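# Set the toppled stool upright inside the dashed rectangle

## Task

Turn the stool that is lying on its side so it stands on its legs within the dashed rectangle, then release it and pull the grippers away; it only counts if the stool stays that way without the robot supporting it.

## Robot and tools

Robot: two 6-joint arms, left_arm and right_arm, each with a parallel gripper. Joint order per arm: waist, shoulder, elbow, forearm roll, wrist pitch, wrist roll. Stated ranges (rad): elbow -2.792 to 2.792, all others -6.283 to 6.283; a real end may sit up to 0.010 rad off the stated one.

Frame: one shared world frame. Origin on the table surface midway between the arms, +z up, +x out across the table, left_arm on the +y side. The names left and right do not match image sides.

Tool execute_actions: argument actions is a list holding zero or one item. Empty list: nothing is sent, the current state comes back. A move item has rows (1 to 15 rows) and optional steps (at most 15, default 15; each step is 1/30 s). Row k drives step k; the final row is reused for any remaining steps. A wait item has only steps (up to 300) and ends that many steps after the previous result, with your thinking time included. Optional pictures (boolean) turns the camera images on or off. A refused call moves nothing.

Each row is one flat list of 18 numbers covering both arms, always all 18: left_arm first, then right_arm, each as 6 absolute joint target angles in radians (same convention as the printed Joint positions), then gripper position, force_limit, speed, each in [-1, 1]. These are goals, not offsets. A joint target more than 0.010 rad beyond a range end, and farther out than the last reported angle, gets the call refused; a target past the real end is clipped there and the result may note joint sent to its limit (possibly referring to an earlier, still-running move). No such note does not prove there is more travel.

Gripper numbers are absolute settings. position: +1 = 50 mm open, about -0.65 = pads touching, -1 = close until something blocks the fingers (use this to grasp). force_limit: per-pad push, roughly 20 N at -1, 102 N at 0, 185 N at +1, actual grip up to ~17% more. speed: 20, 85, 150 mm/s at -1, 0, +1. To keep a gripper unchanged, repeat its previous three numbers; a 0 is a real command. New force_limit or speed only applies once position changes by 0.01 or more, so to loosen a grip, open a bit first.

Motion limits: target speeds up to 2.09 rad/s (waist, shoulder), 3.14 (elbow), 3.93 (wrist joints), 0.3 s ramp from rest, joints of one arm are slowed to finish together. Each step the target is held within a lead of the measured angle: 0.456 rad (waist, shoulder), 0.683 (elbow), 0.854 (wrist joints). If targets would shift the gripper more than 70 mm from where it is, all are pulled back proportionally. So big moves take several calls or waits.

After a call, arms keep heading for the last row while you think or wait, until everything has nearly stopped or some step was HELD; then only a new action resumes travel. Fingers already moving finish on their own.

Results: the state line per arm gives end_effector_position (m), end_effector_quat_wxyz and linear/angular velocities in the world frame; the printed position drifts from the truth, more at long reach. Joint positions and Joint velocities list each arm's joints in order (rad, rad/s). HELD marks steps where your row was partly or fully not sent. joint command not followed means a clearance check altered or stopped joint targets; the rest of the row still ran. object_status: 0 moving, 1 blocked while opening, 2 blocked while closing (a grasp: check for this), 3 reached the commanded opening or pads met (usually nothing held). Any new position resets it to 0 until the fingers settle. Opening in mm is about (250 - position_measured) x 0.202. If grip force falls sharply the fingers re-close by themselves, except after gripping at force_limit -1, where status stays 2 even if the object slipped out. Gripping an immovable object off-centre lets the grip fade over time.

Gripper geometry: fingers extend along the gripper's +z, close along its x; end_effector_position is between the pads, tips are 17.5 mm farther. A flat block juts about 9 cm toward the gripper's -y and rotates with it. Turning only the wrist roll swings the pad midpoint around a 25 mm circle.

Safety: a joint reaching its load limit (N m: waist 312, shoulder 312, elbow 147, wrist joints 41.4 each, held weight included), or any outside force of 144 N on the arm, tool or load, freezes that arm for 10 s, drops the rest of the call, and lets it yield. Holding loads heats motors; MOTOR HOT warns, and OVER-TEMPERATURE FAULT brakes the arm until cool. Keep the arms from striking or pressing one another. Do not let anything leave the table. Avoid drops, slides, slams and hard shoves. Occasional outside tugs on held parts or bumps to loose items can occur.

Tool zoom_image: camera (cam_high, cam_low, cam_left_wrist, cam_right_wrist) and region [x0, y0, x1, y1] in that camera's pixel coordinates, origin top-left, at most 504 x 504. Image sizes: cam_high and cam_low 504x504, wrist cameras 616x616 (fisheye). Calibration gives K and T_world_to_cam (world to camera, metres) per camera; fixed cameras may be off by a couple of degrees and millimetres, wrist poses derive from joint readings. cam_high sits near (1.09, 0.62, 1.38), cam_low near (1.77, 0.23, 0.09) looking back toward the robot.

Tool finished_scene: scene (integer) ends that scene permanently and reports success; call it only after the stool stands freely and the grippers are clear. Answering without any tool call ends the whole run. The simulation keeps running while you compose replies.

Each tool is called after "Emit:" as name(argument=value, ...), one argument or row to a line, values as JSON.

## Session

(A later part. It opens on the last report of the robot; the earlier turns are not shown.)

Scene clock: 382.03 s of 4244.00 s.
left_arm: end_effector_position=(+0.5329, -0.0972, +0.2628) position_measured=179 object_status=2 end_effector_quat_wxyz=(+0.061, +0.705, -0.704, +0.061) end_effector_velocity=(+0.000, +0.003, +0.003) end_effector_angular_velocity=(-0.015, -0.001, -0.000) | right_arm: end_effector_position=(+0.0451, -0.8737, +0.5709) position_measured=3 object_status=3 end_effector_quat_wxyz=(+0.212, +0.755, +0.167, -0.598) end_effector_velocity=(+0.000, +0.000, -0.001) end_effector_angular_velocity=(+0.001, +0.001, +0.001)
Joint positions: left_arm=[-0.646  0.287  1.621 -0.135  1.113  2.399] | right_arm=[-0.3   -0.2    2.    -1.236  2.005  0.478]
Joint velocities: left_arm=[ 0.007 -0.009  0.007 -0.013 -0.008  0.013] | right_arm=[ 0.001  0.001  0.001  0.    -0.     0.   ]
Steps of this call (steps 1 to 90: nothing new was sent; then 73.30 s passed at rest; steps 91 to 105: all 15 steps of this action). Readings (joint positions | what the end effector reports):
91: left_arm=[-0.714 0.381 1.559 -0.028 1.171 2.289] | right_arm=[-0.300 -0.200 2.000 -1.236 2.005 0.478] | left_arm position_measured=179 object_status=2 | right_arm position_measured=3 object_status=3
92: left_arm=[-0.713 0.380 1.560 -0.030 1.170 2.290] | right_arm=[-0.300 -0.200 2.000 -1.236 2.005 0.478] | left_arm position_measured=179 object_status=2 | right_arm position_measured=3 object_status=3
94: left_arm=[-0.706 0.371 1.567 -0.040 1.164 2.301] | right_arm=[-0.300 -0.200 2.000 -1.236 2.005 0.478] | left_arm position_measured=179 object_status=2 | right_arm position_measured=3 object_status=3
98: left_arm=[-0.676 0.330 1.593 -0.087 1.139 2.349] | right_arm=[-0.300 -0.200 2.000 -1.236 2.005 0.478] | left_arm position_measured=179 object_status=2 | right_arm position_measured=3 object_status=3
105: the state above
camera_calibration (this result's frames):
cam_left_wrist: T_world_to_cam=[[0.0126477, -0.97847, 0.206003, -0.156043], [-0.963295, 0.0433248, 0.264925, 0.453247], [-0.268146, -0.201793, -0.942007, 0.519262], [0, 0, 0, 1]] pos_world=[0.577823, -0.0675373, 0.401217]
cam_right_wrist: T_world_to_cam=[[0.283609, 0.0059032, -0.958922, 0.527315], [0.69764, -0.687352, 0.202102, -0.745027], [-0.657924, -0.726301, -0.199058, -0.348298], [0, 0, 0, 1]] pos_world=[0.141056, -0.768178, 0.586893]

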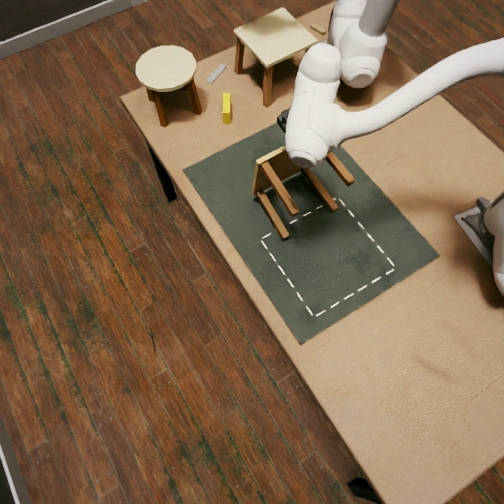

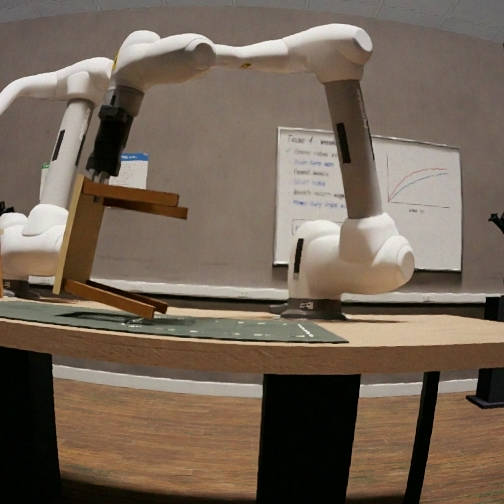

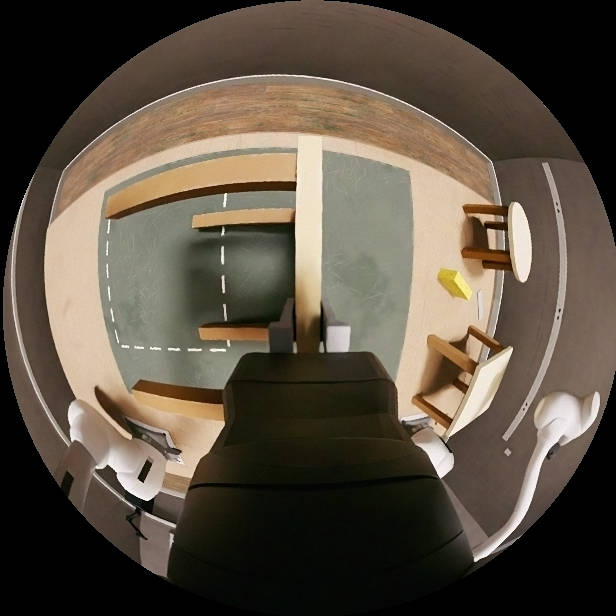

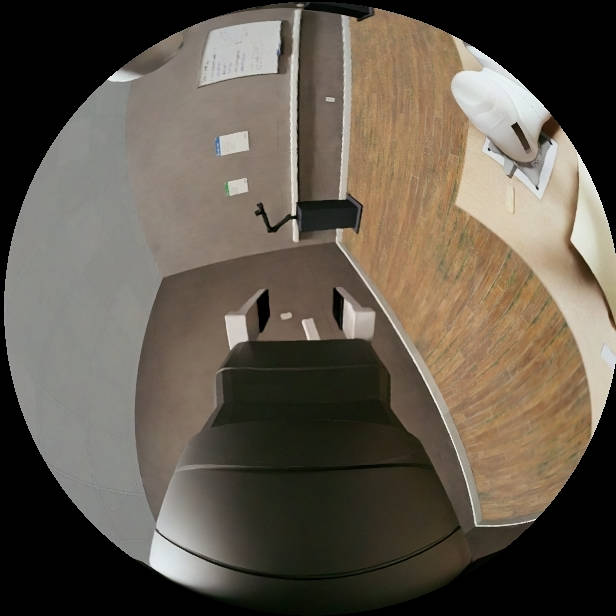

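Emit:
execute_actions(
  actions=[
    {"rows": [[-0.6436, 0.2849, 1.6227, -0.1386, 1.1112, 2.4026, -1, 0.1, -0.3, -0.3, -0.2, 2.0, -1.236, 2.005, 0.478, 1, 0, 0], [-0.6397, 0.2812, 1.6265, -0.1449, 1.1075, 2.4094, -1, 0.1, -0.3, -0.3, -0.2, 2.0, -1.236, 2.005, 0.478, 1, 0, 0], [-0.6335, 0.2752, 1.6327, -0.1550, 1.1017, 2.4202, -1, 0.1, -0.3, -0.3, -0.2, 2.0, -1.236, 2.005, 0.478, 1, 0, 0], [-0.6250, 0.2670, 1.6413, -0.1689, 1.0938, 2.4350, -1, 0.1, -0.3, -0.3, -0.2, 2.0, -1.236, 2.005, 0.478, 1, 0, 0], [-0.6142, 0.2565, 1.6521, -0.1866, 1.0836, 2.4539, -1, 0.1, -0.3, -0.3, -0.2, 2.0, -1.236, 2.005, 0.478, 1, 0, 0], [-0.6003, 0.2430, 1.6661, -0.2093, 1.0706, 2.4782, -1, 0.1, -0.3, -0.3, -0.2, 2.0, -1.236, 2.005, 0.478, 1, 0, 0], [-0.5848, 0.2281, 1.6816, -0.2345, 1.0561, 2.5052, -1, 0.1, -0.3, -0.3, -0.2, 2.0, -1.236, 2.005, 0.478, 1, 0, 0], [-0.5678, 0.2116, 1.6987, -0.2623, 1.0401, 2.5349, -1, 0.1, -0.3, -0.3, -0.2, 2.0, -1.236, 2.005, 0.478, 1, 0, 0], [-0.5495, 0.1990, 1.7138, -0.2940, 1.0310, 2.5695, -1, 0.1, -0.3, -0.3, -0.2, 2.0, -1.236, 2.005, 0.478, 1, 0, 0], [-0.5312, 0.1864, 1.7289, -0.3257, 1.0219, 2.6041, -1, 0.1, -0.3, -0.3, -0.2, 2.0, -1.236, 2.005, 0.478, 1, 0, 0], [-0.5128, 0.1739, 1.7441, -0.3575, 1.0127, 2.6387, -1, 0.1, -0.3, -0.3, -0.2, 2.0, -1.236, 2.005, 0.478, 1, 0, 0], [-0.4945, 0.1613, 1.7592, -0.3892, 1.0036, 2.6733, -1, 0.1, -0.3, -0.3, -0.2, 2.0, -1.236, 2.005, 0.478, 1, 0, 0], [-0.4762, 0.1487, 1.7743, -0.4209, 0.9945, 2.7079, -1, 0.1, -0.3, -0.3, -0.2, 2.0, -1.236, 2.005, 0.478, 1, 0, 0], [-0.4557, 0.1392, 1.7888, -0.4563, 0.9913, 2.7475, -1, 0.1, -0.3, -0.3, -0.2, 2.0, -1.236, 2.005, 0.478, 1, 0, 0], [-0.4351, 0.1296, 1.8032, -0.4917, 0.9881, 2.7871, -1, 0.1, -0.3, -0.3, -0.2, 2.0, -1.236, 2.005, 0.478, 1, 0, 0]], "steps": 15},
  ],
  pictures=false,
)

Emit:
execute_actions(
  actions=[
    {"rows": [[-0.4146, 0.1201, 1.8177, -0.5270, 0.9849, 2.8268, -1, 0.1, -0.3, -0.3, -0.2, 2.0, -1.236, 2.005, 0.478, 1, 0, 0], [-0.3940, 0.1105, 1.8321, -0.5624, 0.9817, 2.8664, -1, 0.1, -0.3, -0.3, -0.2, 2.0, -1.236, 2.005, 0.478, 1, 0, 0], [-0.3735, 0.1010, 1.8466, -0.5978, 0.9785, 2.9060, -1, 0.1, -0.3, -0.3, -0.2, 2.0, -1.236, 2.005, 0.478, 1, 0, 0], [-0.3514, 0.0951, 1.8602, -0.6340, 0.9817, 2.9480, -1, 0.1, -0.3, -0.3, -0.2, 2.0, -1.236, 2.005, 0.478, 1, 0, 0], [-0.3293, 0.0892, 1.8738, -0.6701, 0.9850, 2.9900, -1, 0.1, -0.3, -0.3, -0.2, 2.0, -1.236, 2.005, 0.478, 1, 0, 0], [-0.3072, 0.0833, 1.8874, -0.7063, 0.9882, 3.0319, -1, 0.1, -0.3, -0.3, -0.2, 2.0, -1.236, 2.005, 0.478, 1, 0, 0], [-0.2851, 0.0774, 1.9010, -0.7424, 0.9915, 3.0739, -1, 0.1, -0.3, -0.3, -0.2, 2.0, -1.236, 2.005, 0.478, 1, 0, 0], [-0.2630, 0.0715, 1.9146, -0.7786, 0.9947, 3.1159, -1, 0.1, -0.3, -0.3, -0.2, 2.0, -1.236, 2.005, 0.478, 1, 0, 0], [-0.2398, 0.0701, 1.9271, -0.8123, 1.0059, 3.1572, -1, 0.1, -0.3, -0.3, -0.2, 2.0, -1.236, 2.005, 0.478, 1, 0, 0], [-0.2165, 0.0687, 1.9396, -0.8459, 1.0172, 3.1985, -1, 0.1, -0.3, -0.3, -0.2, 2.0, -1.236, 2.005, 0.478, 1, 0, 0], [-0.1933, 0.0672, 1.9520, -0.8796, 1.0284, 3.2397, -1, 0.1, -0.3, -0.3, -0.2, 2.0, -1.236, 2.005, 0.478, 1, 0, 0], [-0.1700, 0.0658, 1.9645, -0.9132, 1.0397, 3.2810, -1, 0.1, -0.3, -0.3, -0.2, 2.0, -1.236, 2.005, 0.478, 1, 0, 0], [-0.1468, 0.0644, 1.9770, -0.9469, 1.0509, 3.3223, -1, 0.1, -0.3, -0.3, -0.2, 2.0, -1.236, 2.005, 0.478, 1, 0, 0], [-0.1237, 0.0675, 1.9882, -0.9765, 1.0677, 3.3617, -1, 0.1, -0.3, -0.3, -0.2, 2.0, -1.236, 2.005, 0.478, 1, 0, 0], [-0.1007, 0.0706, 1.9993, -1.0061, 1.0845, 3.4010, -1, 0.1, -0.3, -0.3, -0.2, 2.0, -1.236, 2.005, 0.478, 1, 0, 0]], "steps": 15},
  ],
  pictures=false,
)

Emit:
execute_actions(
  actions=[
    {"rows": [[-0.0776, 0.0738, 2.0105, -1.0357, 1.1014, 3.4404, -1, 0.1, -0.3, -0.3, -0.2, 2.0, -1.236, 2.005, 0.478, 1, 0, 0], [-0.0546, 0.0769, 2.0216, -1.0653, 1.1182, 3.4797, -1, 0.1, -0.3, -0.3, -0.2, 2.0, -1.236, 2.005, 0.478, 1, 0, 0], [-0.0315, 0.0800, 2.0328, -1.0949, 1.1350, 3.5191, -1, 0.1, -0.3, -0.3, -0.2, 2.0, -1.236, 2.005, 0.478, 1, 0, 0], [-0.0098, 0.0882, 2.0424, -1.1174, 1.1561, 3.5538, -1, 0.1, -0.3, -0.3, -0.2, 2.0, -1.236, 2.005, 0.478, 1, 0, 0], [0.0119, 0.0965, 2.0520, -1.1399, 1.1771, 3.5885, -1, 0.1, -0.3, -0.3, -0.2, 2.0, -1.236, 2.005, 0.478, 1, 0, 0], [0.0335, 0.1047, 2.0616, -1.1623, 1.1982, 3.6233, -1, 0.1, -0.3, -0.3, -0.2, 2.0, -1.236, 2.005, 0.478, 1, 0, 0], [0.0552, 0.1130, 2.0712, -1.1848, 1.2192, 3.6580, -1, 0.1, -0.3, -0.3, -0.2, 2.0, -1.236, 2.005, 0.478, 1, 0, 0], [0.0769, 0.1212, 2.0808, -1.2073, 1.2403, 3.6927, -1, 0.1, -0.3, -0.3, -0.2, 2.0, -1.236, 2.005, 0.478, 1, 0, 0], [0.0985, 0.1352, 2.0894, -1.2257, 1.2662, 3.7273, -1, 0.1, -0.3, -0.3, -0.2, 2.0, -1.236, 2.005, 0.478, 1, 0, 0], [0.1181, 0.1480, 2.0972, -1.2424, 1.2897, 3.7588, -1, 0.1, -0.3, -0.3, -0.2, 2.0, -1.236, 2.005, 0.478, 1, 0, 0], [0.1358, 0.1595, 2.1043, -1.2574, 1.3109, 3.7871, -1, 0.1, -0.3, -0.3, -0.2, 2.0, -1.236, 2.005, 0.478, 1, 0, 0], [0.1506, 0.1691, 2.1101, -1.2699, 1.3286, 3.8108, -1, 0.1, -0.3, -0.3, -0.2, 2.0, -1.236, 2.005, 0.478, 1, 0, 0], [0.1623, 0.1767, 2.1148, -1.2799, 1.3427, 3.8296, -1, 0.1, -0.3, -0.3, -0.2, 2.0, -1.236, 2.005, 0.478, 1, 0, 0], [0.1702, 0.1818, 2.1179, -1.2866, 1.3521, 3.8422, -1, 0.1, -0.3, -0.3, -0.2, 2.0, -1.236, 2.005, 0.478, 1, 0, 0], [0.1751, 0.1850, 2.1199, -1.2908, 1.3580, 3.8501, -1, 0.1, -0.3, -0.3, -0.2, 2.0, -1.236, 2.005, 0.478, 1, 0, 0]], "steps": 15},
  ],
  pictures=false,
)

Emit:
execute_actions(
  actions=[
    {"steps": 8},
  ],
)

Scene clock: 443.13 s of 4244.00 s.
left_arm: end_effector_position=(+0.5355, -0.0364, +0.2932) position_measured=179 object_status=2 end_effector_quat_wxyz=(+0.144, +0.692, -0.693, +0.141) end_effector_velocity=(+0.005, +0.207, +0.073) end_effector_angular_velocity=(-0.733, +0.020, -0.006) | right_arm: end_effector_position=(+0.0451, -0.8737, +0.5709) position_measured=3 object_status=3 end_effector_quat_wxyz=(+0.212, +0.755, +0.167, -0.598) end_effector_velocity=(+0.000, +0.000, +0.000) end_effector_angular_velocity=(-0.000, -0.000, +0.000)
Joint positions: left_arm=[-0.497  0.164  1.757 -0.386  1.007  2.67 ] | right_arm=[-0.3   -0.2    2.    -1.236  2.005  0.478]
Joint velocities: left_arm=[ 0.536 -0.331  0.422 -0.917 -0.209  1.013] | right_arm=[ 0. -0.  0. -0. -0. -0.]
Steps of this call (steps 1 to 15: the robot went on to your last target; steps 16 to 90: nothing new was sent; then 57.60 s passed at rest; steps 91 to 105: all 15 steps of this action). Readings (joint positions | what the end effector reports):
91: left_arm=[-0.645 0.286 1.621 -0.136 1.112 2.400] | right_arm=[-0.300 -0.200 2.000 -1.236 2.005 0.478] | left_arm position_measured=179 object_status=2 | right_arm position_measured=3 object_status=3
92: left_arm=[-0.644 0.285 1.622 -0.138 1.112 2.402] | right_arm=[-0.300 -0.200 2.000 -1.236 2.005 0.478] | left_arm position_measured=179 object_status=2 | right_arm position_measured=3 object_status=3
94: left_arm=[-0.639 0.280 1.628 -0.147 1.106 2.412] | right_arm=[-0.300 -0.200 2.000 -1.236 2.005 0.478] | left_arm position_measured=179 object_status=2 | right_arm position_measured=3 object_status=3
98: left_arm=[-0.607 0.249 1.660 -0.199 1.076 2.467] | right_arm=[-0.300 -0.200 2.000 -1.236 2.005 0.478] | left_arm position_measured=179 object_status=2 | right_arm position_measured=3 object_status=3
105: the state above

Scene clock: 443.63 s of 4244.00 s.
left_arm: end_effector_position=(+0.5392, +0.0740, +0.3104) position_measured=179 object_status=2 end_effector_quat_wxyz=(+0.274, +0.653, -0.653, +0.268) end_effector_velocity=(+0.007, +0.226, -0.003) end_effector_angular_velocity=(-0.756, +0.002, +0.003) | right_arm: end_effector_position=(+0.0451, -0.8737, +0.5709) position_measured=3 object_status=3 end_effector_quat_wxyz=(+0.212, +0.755, +0.167, -0.598) end_effector_velocity=(+0.000, -0.000, +0.000) end_effector_angular_velocity=(-0.001, -0.001, +0.001)
Joint positions: left_arm=[-0.181  0.068  1.958 -0.896  1.036  3.261] | right_arm=[-0.3   -0.2    2.    -1.236  2.005  0.478]
Joint velocities: left_arm=[ 0.679 -0.022  0.355 -0.953  0.361  1.192] | right_arm=[ 0.    -0.    -0.001  0.    -0.     0.   ]
Steps of this call (steps 1 to 15: all 15 steps of this action). Readings (joint positions | what the end effector reports):
1: left_arm=[-0.478 0.153 1.771 -0.417 1.000 2.705] | right_arm=[-0.300 -0.200 2.000 -1.236 2.005 0.478] | left_arm position_measured=179 object_status=2 | right_arm position_measured=3 object_status=3
2: left_arm=[-0.459 0.143 1.785 -0.450 0.995 2.741] | right_arm=[-0.300 -0.200 2.000 -1.236 2.005 0.478] | left_arm position_measured=179 object_status=2 | right_arm position_measured=3 object_status=3
4: left_arm=[-0.420 0.123 1.813 -0.517 0.987 2.816] | right_arm=[-0.300 -0.200 2.000 -1.236 2.005 0.478] | left_arm position_measured=179 object_status=2 | right_arm position_measured=3 object_status=3
8: left_arm=[-0.337 0.093 1.868 -0.656 0.984 2.974] | right_arm=[-0.300 -0.200 2.000 -1.236 2.005 0.478] | left_arm position_measured=179 object_status=2 | right_arm position_measured=3 object_status=3
15: the state above

Scene clock: 444.13 s of 4244.00 s.
left_arm: end_effector_position=(+0.5433, +0.1835, +0.2865) position_measured=179 object_status=2 end_effector_quat_wxyz=(+0.394, +0.588, -0.588, +0.390) end_effector_velocity=(+0.007, +0.166, -0.049) end_effector_angular_velocity=(-0.615, -0.039, +0.043) | right_arm: end_effector_position=(+0.0451, -0.8737, +0.5709) position_measured=3 object_status=3 end_effector_quat_wxyz=(+0.212, +0.755, +0.167, -0.598) end_effector_velocity=(+0.001, +0.000, +0.000) end_effector_angular_velocity=(-0.001, -0.000, +0.002)
Joint positions: left_arm=[ 0.143  0.165  2.107 -1.263  1.32   3.799] | right_arm=[-0.3   -0.2    2.    -1.236  2.005  0.478]
Joint velocities: left_arm=[ 0.448  0.276  0.179 -0.385  0.523  0.711] | right_arm=[ 0.002 -0.    -0.    -0.    -0.001  0.   ]
Steps of this call (steps 1 to 15: all 15 steps of this action). Readings (joint positions | what the end effector reports):
1: left_arm=[-0.158 0.067 1.970 -0.928 1.049 3.301] | right_arm=[-0.300 -0.200 2.000 -1.236 2.005 0.478] | left_arm position_measured=179 object_status=2 | right_arm position_measured=3 object_status=3
2: left_arm=[-0.135 0.068 1.982 -0.959 1.063 3.341] | right_arm=[-0.300 -0.200 2.000 -1.236 2.005 0.478] | left_arm position_measured=179 object_status=2 | right_arm position_measured=3 object_status=3
4: left_arm=[-0.089 0.071 2.005 -1.020 1.094 3.420] | right_arm=[-0.300 -0.200 2.000 -1.236 2.005 0.478] | left_arm position_measured=179 object_status=2 | right_arm position_measured=3 object_status=3
8: left_arm=[0.001 0.094 2.047 -1.126 1.169 3.571] | right_arm=[-0.300 -0.200 2.000 -1.236 2.005 0.478] | left_arm position_measured=179 object_status=2 | right_arm position_measured=3 object_status=3
15: the state above

Scene clock: 444.40 s of 4244.00 s.
left_arm: end_effector_position=(+0.5439, +0.1954, +0.2835) position_measured=179 object_status=2 end_effector_quat_wxyz=(+0.405, +0.579, -0.579, +0.406) end_effector_velocity=(-0.000, +0.001, -0.001) end_effector_angular_velocity=(-0.003, +0.001, +0.001) | right_arm: end_effector_position=(+0.0451, -0.8737, +0.5709) position_measured=3 object_status=3 end_effector_quat_wxyz=(+0.212, +0.755, +0.167, -0.598) end_effector_velocity=(-0.000, +0.000, +0.000) end_effector_angular_velocity=(-0.001, -0.001, +0.002)
Joint positions: left_arm=[ 0.175  0.185  2.12  -1.291  1.358  3.85 ] | right_arm=[-0.3   -0.2    2.    -1.236  2.005  0.478]
Joint velocities: left_arm=[ 0.003  0.002  0.002 -0.002  0.003  0.004] | right_arm=[ 0.001 -0.001  0.     0.    -0.001  0.   ]
Steps of this call (steps 1 to 8: the robot went on to your last target). Readings (joint positions | what the end effector reports):
1: left_arm=[0.157 0.173 2.113 -1.275 1.336 3.820] | right_arm=[-0.300 -0.200 2.000 -1.236 2.005 0.478] | left_arm position_measured=179 object_status=2 | right_arm position_measured=3 object_status=3
2: left_arm=[0.166 0.179 2.116 -1.283 1.347 3.836] | right_arm=[-0.300 -0.200 2.000 -1.236 2.005 0.478] | left_arm position_measured=179 object_status=2 | right_arm position_measured=3 object_status=3
4: left_arm=[0.173 0.184 2.119 -1.289 1.356 3.847] | right_arm=[-0.300 -0.200 2.000 -1.236 2.005 0.478] | left_arm position_measured=179 object_status=2 | right_arm position_measured=3 object_status=3
8: the state above
camera_calibration (this result's frames):
cam_left_wrist: T_world_to_cam=[[0.0123174, -0.310131, 0.950614, -0.215668], [-0.963406, 0.250899, 0.0943371, 0.453481], [-0.267765, -0.916989, -0.295692, 0.557074], [0, 0, 0, 1]] pos_world=[0.588707, 0.330168, 0.326959]
cam_right_wrist: T_world_to_cam=[[0.283609, 0.00590334, -0.958922, 0.527315], [0.69764, -0.687352, 0.202102, -0.745027], [-0.657924, -0.726301, -0.199058, -0.348298], [0, 0, 0, 1]] pos_world=[0.141056, -0.768178, 0.586893]

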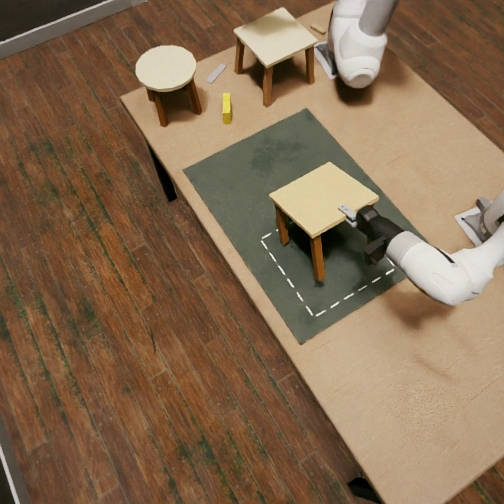

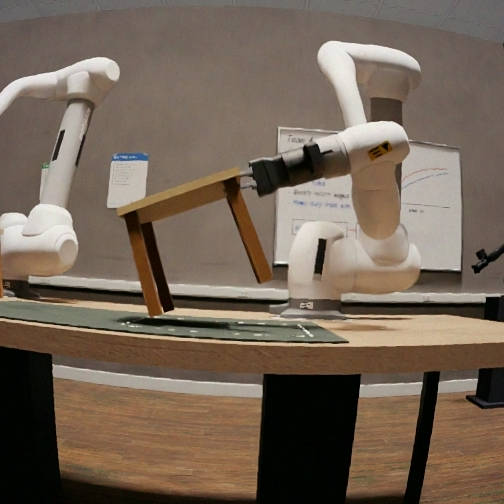

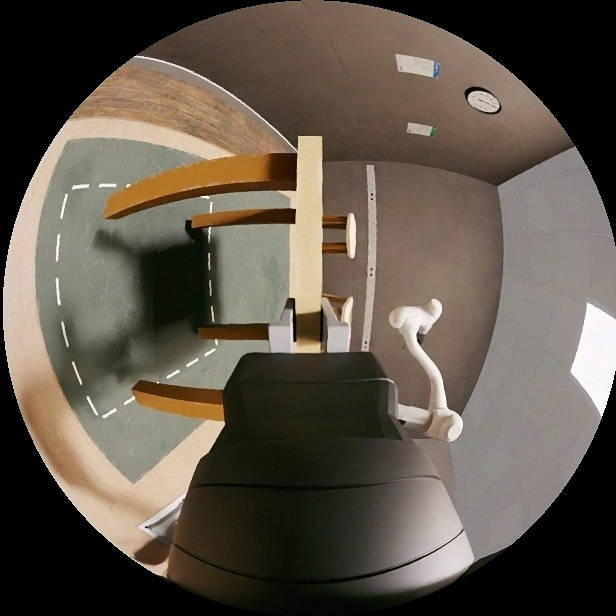

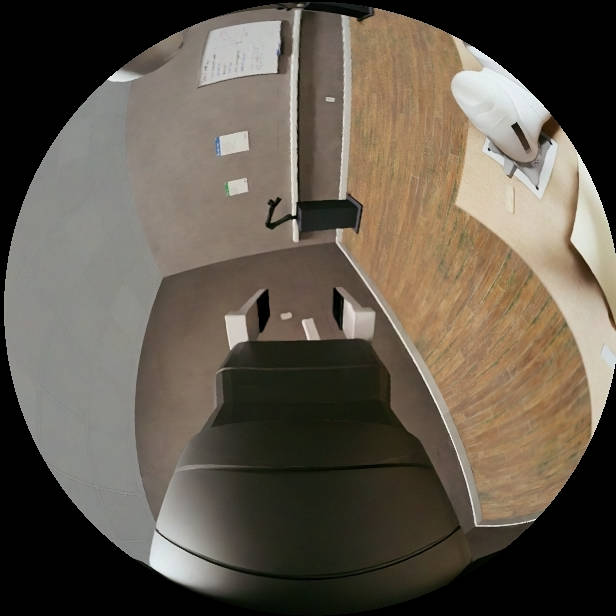

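Emit:
execute_actions(
  actions=[
    {"rows": [[0.1769, 0.1865, 2.1206, -1.2921, 1.3603, 3.8529, -1, 0.1, -0.3, -0.3, -0.2, 2.0, -1.236, 2.005, 0.478, 1, 0, 0], [0.1819, 0.1908, 2.1226, -1.2956, 1.3671, 3.8611, -1, 0.1, -0.3, -0.3, -0.2, 2.0, -1.236, 2.005, 0.478, 1, 0, 0], [0.1898, 0.1977, 2.1256, -1.3010, 1.3777, 3.8738, -1, 0.1, -0.3, -0.3, -0.2, 2.0, -1.236, 2.005, 0.478, 1, 0, 0], [0.1999, 0.2070, 2.1294, -1.3079, 1.3917, 3.8905, -1, 0.1, -0.3, -0.3, -0.2, 2.0, -1.236, 2.005, 0.478, 1, 0, 0], [0.2119, 0.2186, 2.1337, -1.3159, 1.4085, 3.9106, -1, 0.1, -0.3, -0.3, -0.2, 2.0, -1.236, 2.005, 0.478, 1, 0, 0], [0.2252, 0.2323, 2.1385, -1.3245, 1.4278, 3.9331, -1, 0.1, -0.3, -0.3, -0.2, 2.0, -1.236, 2.005, 0.478, 1, 0, 0], [0.2394, 0.2479, 2.1434, -1.3334, 1.4489, 3.9578, -1, 0.1, -0.3, -0.3, -0.2, 2.0, -1.236, 2.005, 0.478, 1, 0, 0], [0.2540, 0.2651, 2.1482, -1.3421, 1.4713, 3.9837, -1, 0.1, -0.3, -0.3, -0.2, 2.0, -1.236, 2.005, 0.478, 1, 0, 0], [0.2686, 0.2838, 2.1527, -1.3503, 1.4947, 4.0104, -1, 0.1, -0.3, -0.3, -0.2, 2.0, -1.236, 2.005, 0.478, 1, 0, 0], [0.2828, 0.3035, 2.1568, -1.3578, 1.5184, 4.0372, -1, 0.1, -0.3, -0.3, -0.2, 2.0, -1.236, 2.005, 0.478, 1, 0, 0], [0.2964, 0.3239, 2.1604, -1.3645, 1.5420, 4.0636, -1, 0.1, -0.3, -0.3, -0.2, 2.0, -1.236, 2.005, 0.478, 1, 0, 0], [0.3091, 0.3447, 2.1635, -1.3701, 1.5651, 4.0891, -1, 0.1, -0.3, -0.3, -0.2, 2.0, -1.236, 2.005, 0.478, 1, 0, 0], [0.3206, 0.3651, 2.1661, -1.3748, 1.5871, 4.1132, -1, 0.1, -0.3, -0.3, -0.2, 2.0, -1.236, 2.005, 0.478, 1, 0, 0], [0.3310, 0.3849, 2.1681, -1.3786, 1.6077, 4.1354, -1, 0.1, -0.3, -0.3, -0.2, 2.0, -1.236, 2.005, 0.478, 1, 0, 0], [0.3398, 0.4033, 2.1696, -1.3813, 1.6263, 4.1552, -1, 0.1, -0.3, -0.3, -0.2, 2.0, -1.236, 2.005, 0.478, 1, 0, 0]], "steps": 15},
  ],
  pictures=false,
)

Emit:
execute_actions(
  actions=[
    {"rows": [[0.3473, 0.4198, 2.1706, -1.3833, 1.6425, 4.1724, -1, 0.1, -0.3, -0.3, -0.2, 2.0, -1.236, 2.005, 0.478, 1, 0, 0], [0.3532, 0.4337, 2.1713, -1.3846, 1.6559, 4.1865, -1, 0.1, -0.3, -0.3, -0.2, 2.0, -1.236, 2.005, 0.478, 1, 0, 0], [0.3576, 0.4444, 2.1717, -1.3853, 1.6660, 4.1970, -1, 0.1, -0.3, -0.3, -0.2, 2.0, -1.236, 2.005, 0.478, 1, 0, 0], [0.3603, 0.4512, 2.1719, -1.3858, 1.6725, 4.2037, -1, 0.1, -0.3, -0.3, -0.2, 2.0, -1.236, 2.005, 0.478, 1, 0, 0], [0.3612, 0.4536, 2.1720, -1.3859, 1.6747, 4.2060, -1, 0.1, -0.3, -0.3, -0.2, 2.0, -1.236, 2.005, 0.478, 1, 0, 0]], "steps": 13},
  ],
)

Scene clock: 493.37 s of 4244.00 s.
left_arm: end_effector_position=(+0.5440, +0.2494, +0.2486) position_measured=179 object_status=2 end_effector_quat_wxyz=(+0.467, +0.531, -0.532, +0.466) end_effector_velocity=(+0.001, +0.159, -0.125) end_effector_angular_velocity=(-0.695, -0.004, +0.006) | right_arm: end_effector_position=(+0.0451, -0.8737, +0.5709) position_measured=3 object_status=3 end_effector_quat_wxyz=(+0.212, +0.755, +0.167, -0.598) end_effector_velocity=(-0.000, -0.000, -0.000) end_effector_angular_velocity=(+0.000, -0.000, +0.000)
Joint positions: left_arm=[ 0.305  0.341  2.162 -1.367  1.559  4.082] | right_arm=[-0.3   -0.2    2.    -1.236  2.005  0.478]
Joint velocities: left_arm=[ 0.341  0.568  0.083 -0.149  0.625  0.688] | right_arm=[-0.     0.     0.     0.    -0.001  0.   ]
Steps of this call (steps 1 to 30: the robot went on to your last target; steps 31 to 90: nothing new was sent; then 45.47 s passed at rest; steps 91 to 105: all 15 steps of this action). Readings (joint positions | what the end effector reports):
91: left_arm=[0.175 0.185 2.120 -1.291 1.358 3.850] | right_arm=[-0.300 -0.200 2.000 -1.236 2.005 0.478] | left_arm position_measured=179 object_status=2 | right_arm position_measured=3 object_status=3
92: left_arm=[0.176 0.186 2.120 -1.292 1.360 3.852] | right_arm=[-0.300 -0.200 2.000 -1.236 2.005 0.478] | left_arm position_measured=179 object_status=2 | right_arm position_measured=3 object_status=3
94: left_arm=[0.183 0.192 2.123 -1.296 1.369 3.863] | right_arm=[-0.300 -0.200 2.000 -1.236 2.005 0.478] | left_arm position_measured=179 object_status=2 | right_arm position_measured=3 object_status=3
98: left_arm=[0.218 0.226 2.136 -1.320 1.418 3.921] | right_arm=[-0.300 -0.200 2.000 -1.236 2.005 0.478] | left_arm position_measured=179 object_status=2 | right_arm position_measured=3 object_status=3
105: the state above

Scene clock: 493.80 s of 4244.00 s.
left_arm: end_effector_position=(+0.5439, +0.2779, +0.2237) position_measured=179 object_status=2 end_effector_quat_wxyz=(+0.500, +0.500, -0.500, +0.500) end_effector_velocity=(-0.000, +0.001, -0.001) end_effector_angular_velocity=(-0.003, +0.003, -0.000) | right_arm: end_effector_position=(+0.0451, -0.8737, +0.5709) position_measured=3 object_status=3 end_effector_quat_wxyz=(+0.212, +0.755, +0.167, -0.598) end_effector_velocity=(-0.000, +0.000, -0.000) end_effector_angular_velocity=(+0.000, +0.001, +0.000)
Joint positions: left_arm=[ 0.361  0.453  2.172 -1.386  1.675  4.206] | right_arm=[-0.3   -0.2    2.    -1.236  2.005  0.478]
Joint velocities: left_arm=[0.001 0.004 0.001 0.    0.003 0.002] | right_arm=[ 0.001 -0.     0.001 -0.     0.     0.   ]
Steps of this call (steps 1 to 13: all 13 steps of this action). Readings (joint positions | what the end effector reports):
1: left_arm=[0.316 0.360 2.164 -1.372 1.580 4.105] | right_arm=[-0.300 -0.200 2.000 -1.236 2.005 0.478] | left_arm position_measured=179 object_status=2 | right_arm position_measured=3 object_status=3
2: left_arm=[0.326 0.379 2.167 -1.376 1.600 4.127] | right_arm=[-0.300 -0.200 2.000 -1.236 2.005 0.478] | left_arm position_measured=179 object_status=2 | right_arm position_measured=3 object_status=3
4: left_arm=[0.343 0.414 2.170 -1.381 1.636 4.165] | right_arm=[-0.300 -0.200 2.000 -1.236 2.005 0.478] | left_arm position_measured=179 object_status=2 | right_arm position_measured=3 object_status=3
8: left_arm=[0.360 0.451 2.172 -1.386 1.672 4.203] | right_arm=[-0.300 -0.200 2.000 -1.236 2.005 0.478] | left_arm position_measured=179 object_status=2 | right_arm position_measured=3 object_status=3
13: the state above
camera_calibration (this result's frames):
cam_left_wrist: T_world_to_cam=[[0.0121729, 0.0337609, 0.999356, -0.239585], [-0.963428, 0.267955, 0.00268306, 0.454204], [-0.267691, -0.96284, 0.035788, 0.553547], [0, 0, 0, 1]] pos_world=[0.588689, 0.419359, 0.218402]
cam_right_wrist: T_world_to_cam=[[0.283609, 0.00590324, -0.958922, 0.527315], [0.69764, -0.687352, 0.202102, -0.745027], [-0.657924, -0.7263, -0.199058, -0.348298], [0, 0, 0, 1]] pos_world=[0.141056, -0.768178, 0.586893]

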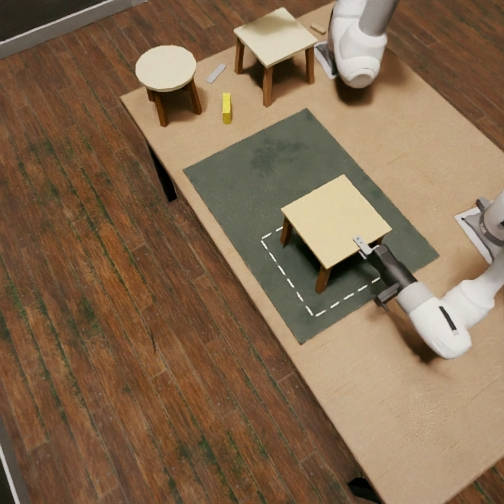

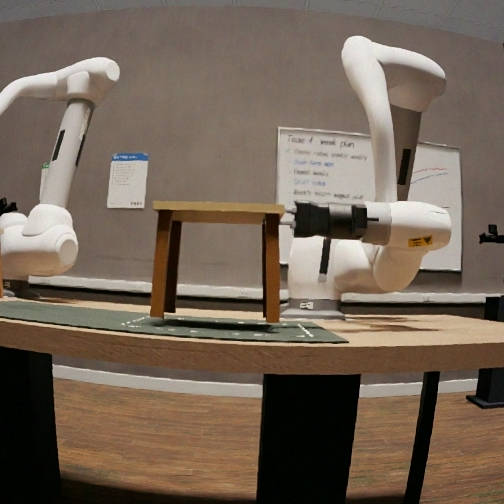

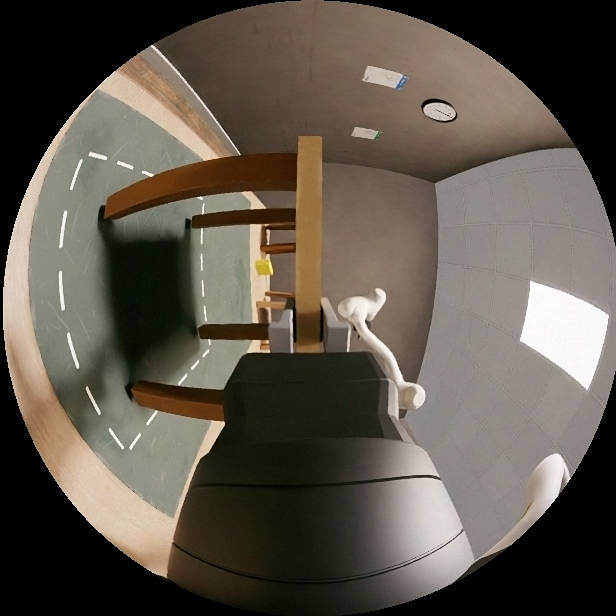

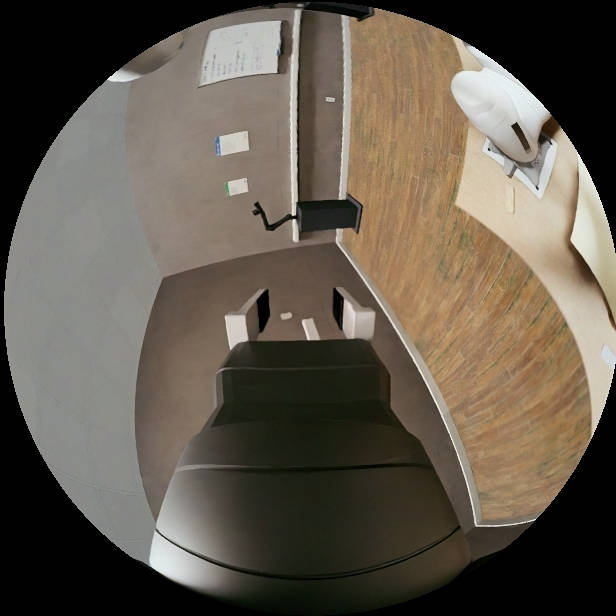

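Emit:
zoom_image(
  camera="cam_low",
  region=[100, 280, 360, 350],
)

Emit:
zoom_image(
  camera="cam_high",
  region=[240, 160, 440, 340],
)

Region (100, 280, 360, 350) of cam_low's 504x504 image, scaled by 1.938, with more detail than that image has; it fills the top 136 rows of this view, and the rest is white.

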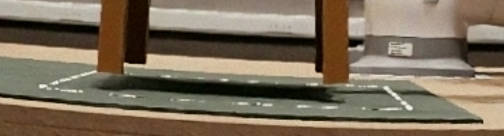

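Region (240, 160, 440, 340) of cam_high's 504x504 image, scaled by 2.520, with more detail than that image has; it fills the top 454 rows of this view, and the rest is white.

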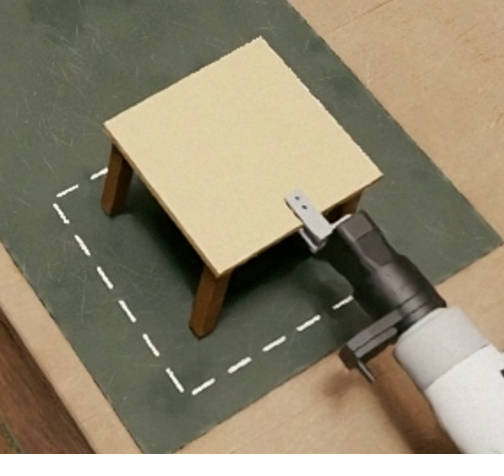

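Emit:
execute_actions(
  actions=[
    {"rows": [[0.3612, 0.4545, 2.1721, -1.3858, 1.6745, 4.2070, -1, 0.1, -0.3, -0.3, -0.2, 2.0, -1.236, 2.005, 0.478, 1, 0, 0], [0.3612, 0.4564, 2.1724, -1.3856, 1.6741, 4.2092, -1, 0.1, -0.3, -0.3, -0.2, 2.0, -1.236, 2.005, 0.478, 1, 0, 0], [0.3612, 0.4592, 2.1728, -1.3853, 1.6735, 4.2123, -1, 0.1, -0.3, -0.3, -0.2, 2.0, -1.236, 2.005, 0.478, 1, 0, 0], [0.3612, 0.4625, 2.1732, -1.3849, 1.6728, 4.2160, -1, 0.1, -0.3, -0.3, -0.2, 2.0, -1.236, 2.005, 0.478, 1, 0, 0], [0.3612, 0.4658, 2.1736, -1.3845, 1.6721, 4.2197, -1, 0.1, -0.3, -0.3, -0.2, 2.0, -1.236, 2.005, 0.478, 1, 0, 0], [0.3612, 0.4686, 2.1740, -1.3842, 1.6715, 4.2229, -1, 0.1, -0.3, -0.3, -0.2, 2.0, -1.236, 2.005, 0.478, 1, 0, 0], [0.3612, 0.4707, 2.1743, -1.3840, 1.6711, 4.2252, -1, 0.1, -0.3, -0.3, -0.2, 2.0, -1.236, 2.005, 0.478, 1, 0, 0], [0.3612, 0.4719, 2.1745, -1.3839, 1.6708, 4.2266, -1, 0.1, -0.3, -0.3, -0.2, 2.0, -1.236, 2.005, 0.478, 1, 0, 0], [0.3612, 0.4724, 2.1746, -1.3838, 1.6707, 4.2271, -1, 0.1, -0.3, -0.3, -0.2, 2.0, -1.236, 2.005, 0.478, 1, 0, 0]], "steps": 15},
  ],
)

Emit:
zoom_image(
  camera="cam_low",
  region=[120, 290, 320, 345],
)

Scene clock: 520.83 s of 4244.00 s.
left_arm: end_effector_position=(+0.5439, +0.2779, +0.2126) position_measured=179 object_status=2 end_effector_quat_wxyz=(+0.500, +0.500, -0.500, +0.500) end_effector_velocity=(-0.000, -0.000, -0.000) end_effector_angular_velocity=(-0.001, -0.001, -0.001) | right_arm: end_effector_position=(+0.0451, -0.8737, +0.5709) position_measured=3 object_status=3 end_effector_quat_wxyz=(+0.212, +0.755, +0.167, -0.598) end_effector_velocity=(+0.000, +0.000, +0.000) end_effector_angular_velocity=(-0.001, -0.001, +0.001)
Joint positions: left_arm=[ 0.361  0.472  2.175 -1.384  1.671  4.227] | right_arm=[-0.3   -0.2    2.    -1.236  2.005  0.478]
Joint velocities: left_arm=[-0.     0.     0.     0.     0.001  0.001] | right_arm=[ 0.001 -0.001 -0.001 -0.    -0.     0.   ]
Steps of this call (steps 1 to 15: the robot went on to your last target; steps 16 to 90: nothing new was sent; then 23.53 s passed at rest; steps 91 to 105: all 15 steps of this action). Readings (joint positions | what the end effector reports):
91: left_arm=[0.361 0.454 2.172 -1.386 1.675 4.206] | right_arm=[-0.300 -0.200 2.000 -1.236 2.005 0.478] | left_arm position_measured=179 object_status=2 | right_arm position_measured=3 object_status=3
92: left_arm=[0.361 0.454 2.172 -1.386 1.675 4.207] | right_arm=[-0.300 -0.200 2.000 -1.236 2.005 0.478] | left_arm position_measured=179 object_status=2 | right_arm position_measured=3 object_status=3
94: left_arm=[0.361 0.457 2.172 -1.386 1.674 4.210] | right_arm=[-0.300 -0.200 2.000 -1.236 2.005 0.478] | left_arm position_measured=179 object_status=2 | right_arm position_measured=3 object_status=3
98: left_arm=[0.361 0.468 2.174 -1.384 1.672 4.222] | right_arm=[-0.300 -0.200 2.000 -1.236 2.005 0.478] | left_arm position_measured=179 object_status=2 | right_arm position_measured=3 object_status=3
105: the state above
camera_calibration (this result's frames):
cam_left_wrist: T_world_to_cam=[[0.012318, 0.0338897, 0.99935, -0.228659], [-0.963455, 0.267855, 0.00279212, 0.454234], [-0.267586, -0.962863, 0.0359506, 0.553892], [0, 0, 0, 1]] pos_world=[0.588665, 0.419402, 0.207329]
cam_right_wrist: T_world_to_cam=[[0.283609, 0.00590336, -0.958922, 0.527315], [0.69764, -0.687352, 0.202102, -0.745027], [-0.657924, -0.7263, -0.199058, -0.348298], [0, 0, 0, 1]] pos_world=[0.141056, -0.768178, 0.586893]

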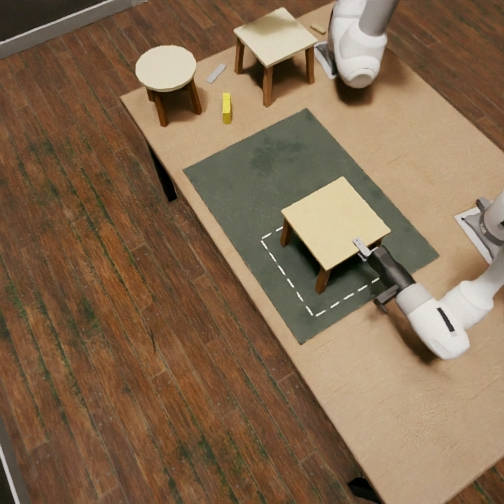

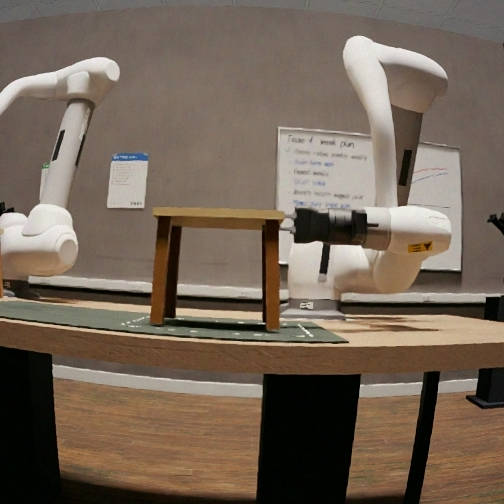

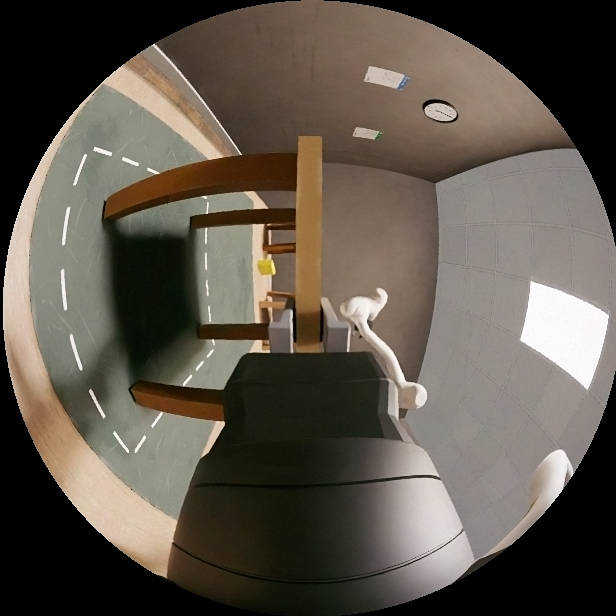

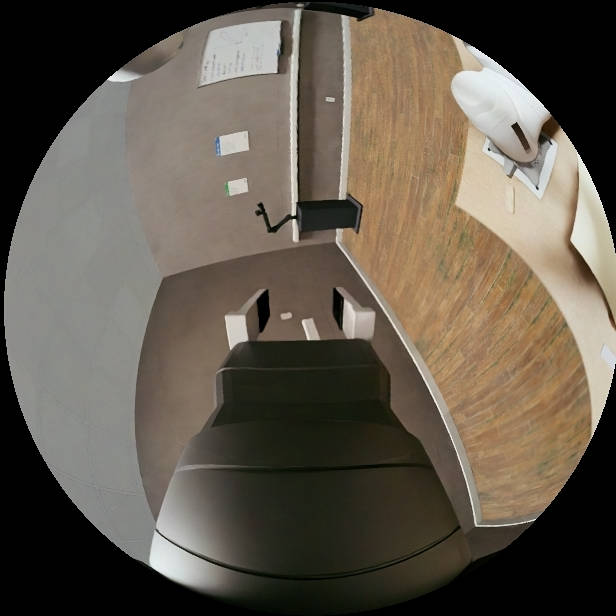

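Region (120, 290, 320, 345) of cam_low's 504x504 image, scaled by 2.520, with more detail than that image has; it fills the top 139 rows of this view, and the rest is white.

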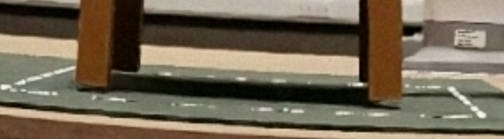

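Emit:
execute_actions(
  actions=[
    {"rows": [[0.3615, 0.4735, 2.1747, -1.3838, 1.6713, 4.2283, -1, 0.1, -0.3, -0.3, -0.2, 2.0, -1.236, 2.005, 0.478, 1, 0, 0], [0.3621, 0.4759, 2.1748, -1.3838, 1.6725, 4.2307, -1, 0.1, -0.3, -0.3, -0.2, 2.0, -1.236, 2.005, 0.478, 1, 0, 0], [0.3628, 0.4787, 2.1750, -1.3838, 1.6740, 4.2336, -1, 0.1, -0.3, -0.3, -0.2, 2.0, -1.236, 2.005, 0.478, 1, 0, 0], [0.3635, 0.4815, 2.1752, -1.3837, 1.6754, 4.2365, -1, 0.1, -0.3, -0.3, -0.2, 2.0, -1.236, 2.005, 0.478, 1, 0, 0], [0.3641, 0.4840, 2.1753, -1.3837, 1.6767, 4.2390, -1, 0.1, -0.3, -0.3, -0.2, 2.0, -1.236, 2.005, 0.478, 1, 0, 0], [0.3645, 0.4857, 2.1754, -1.3837, 1.6776, 4.2408, -1, 0.1, -0.3, -0.3, -0.2, 2.0, -1.236, 2.005, 0.478, 1, 0, 0], [0.3647, 0.4865, 2.1755, -1.3837, 1.6780, 4.2416, -1, 0.1, -0.3, -0.3, -0.2, 2.0, -1.236, 2.005, 0.478, 1, 0, 0]], "steps": 13},
  ],
)

Emit:
zoom_image(
  camera="cam_low",
  region=[120, 290, 320, 345],
)

Scene clock: 536.50 s of 4244.00 s.
left_arm: end_effector_position=(+0.5437, +0.2798, +0.2076) position_measured=179 object_status=2 end_effector_quat_wxyz=(+0.502, +0.498, -0.497, +0.502) end_effector_velocity=(+0.000, +0.000, +0.000) end_effector_angular_velocity=(-0.002, -0.001, -0.000) | right_arm: end_effector_position=(+0.0451, -0.8737, +0.5709) position_measured=3 object_status=3 end_effector_quat_wxyz=(+0.212, +0.755, +0.167, -0.598) end_effector_velocity=(-0.000, +0.000, -0.001) end_effector_angular_velocity=(+0.000, +0.001, +0.001)
Joint positions: left_arm=[ 0.365  0.486  2.175 -1.384  1.678  4.242] | right_arm=[-0.3   -0.2    2.    -1.236  2.005  0.478]
Joint velocities: left_arm=[ 0.     0.001 -0.001 -0.     0.002  0.001] | right_arm=[ 0.001 -0.     0.002 -0.    -0.     0.   ]
Steps of this call (steps 1 to 15: the robot went on to your last target; steps 16 to 90: nothing new was sent; then 12.23 s passed at rest; steps 91 to 103: all 13 steps of this action). Readings (joint positions | what the end effector reports):
91: left_arm=[0.361 0.472 2.175 -1.384 1.671 4.227] | right_arm=[-0.300 -0.200 2.000 -1.236 2.005 0.478] | left_arm position_measured=179 object_status=2 | right_arm position_measured=3 object_status=3
92: left_arm=[0.361 0.473 2.175 -1.384 1.671 4.228] | right_arm=[-0.300 -0.200 2.000 -1.236 2.005 0.478] | left_arm position_measured=179 object_status=2 | right_arm position_measured=3 object_status=3
94: left_arm=[0.362 0.476 2.175 -1.384 1.673 4.231] | right_arm=[-0.300 -0.200 2.000 -1.236 2.005 0.478] | left_arm position_measured=179 object_status=2 | right_arm position_measured=3 object_status=3
98: left_arm=[0.364 0.485 2.175 -1.384 1.677 4.240] | right_arm=[-0.300 -0.200 2.000 -1.236 2.005 0.478] | left_arm position_measured=179 object_status=2 | right_arm position_measured=3 object_status=3
103: the state above
camera_calibration (this result's frames):
cam_left_wrist: T_world_to_cam=[[0.0124702, 0.0434402, 0.998978, -0.22635], [-0.963485, 0.267764, 0.000383502, 0.454129], [-0.267473, -0.962505, 0.0451931, 0.553806], [0, 0, 0, 1]] pos_world=[0.588497, 0.421274, 0.200916]
cam_right_wrist: T_world_to_cam=[[0.283609, 0.00590342, -0.958922, 0.527315], [0.69764, -0.687352, 0.202102, -0.745027], [-0.657924, -0.7263, -0.199058, -0.348298], [0, 0, 0, 1]] pos_world=[0.141056, -0.768178, 0.586893]

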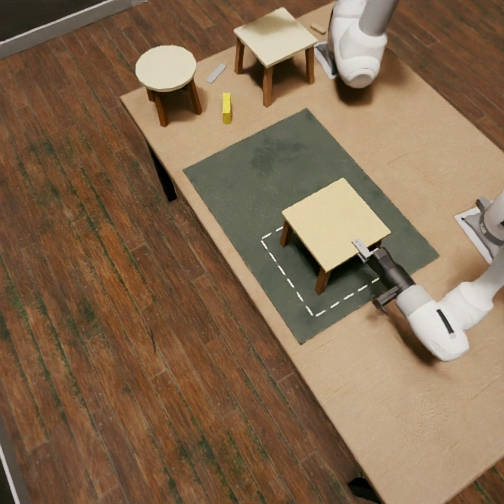

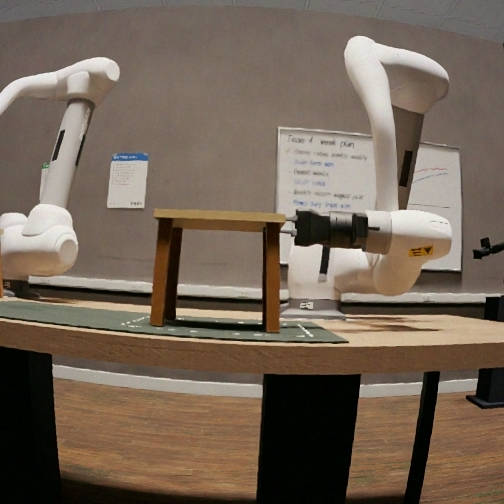

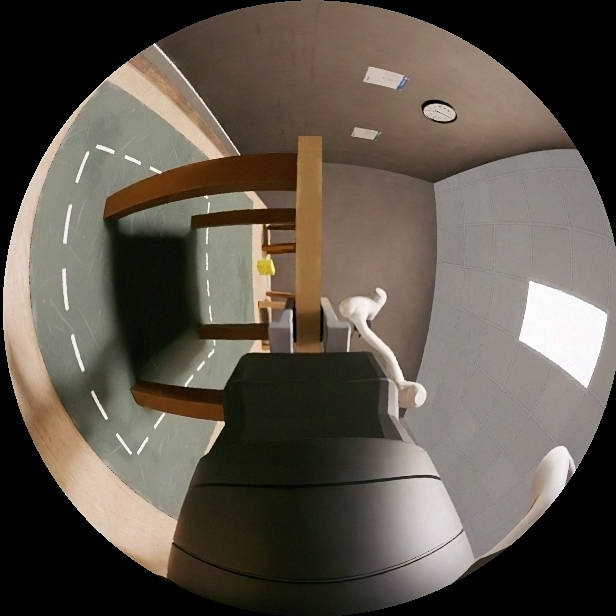

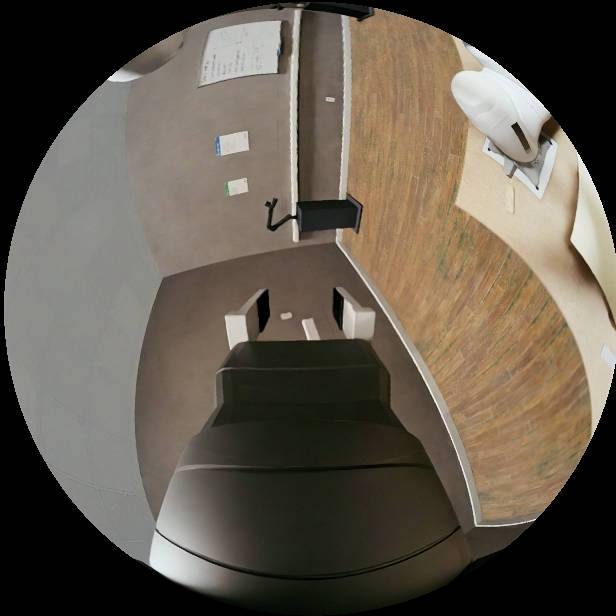

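Region (120, 290, 320, 345) of cam_low's 504x504 image, scaled by 2.520, with more detail than that image has; it fills the top 139 rows of this view, and the rest is white.

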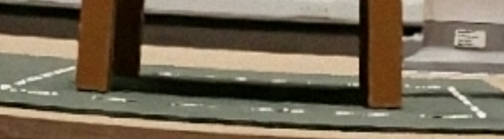

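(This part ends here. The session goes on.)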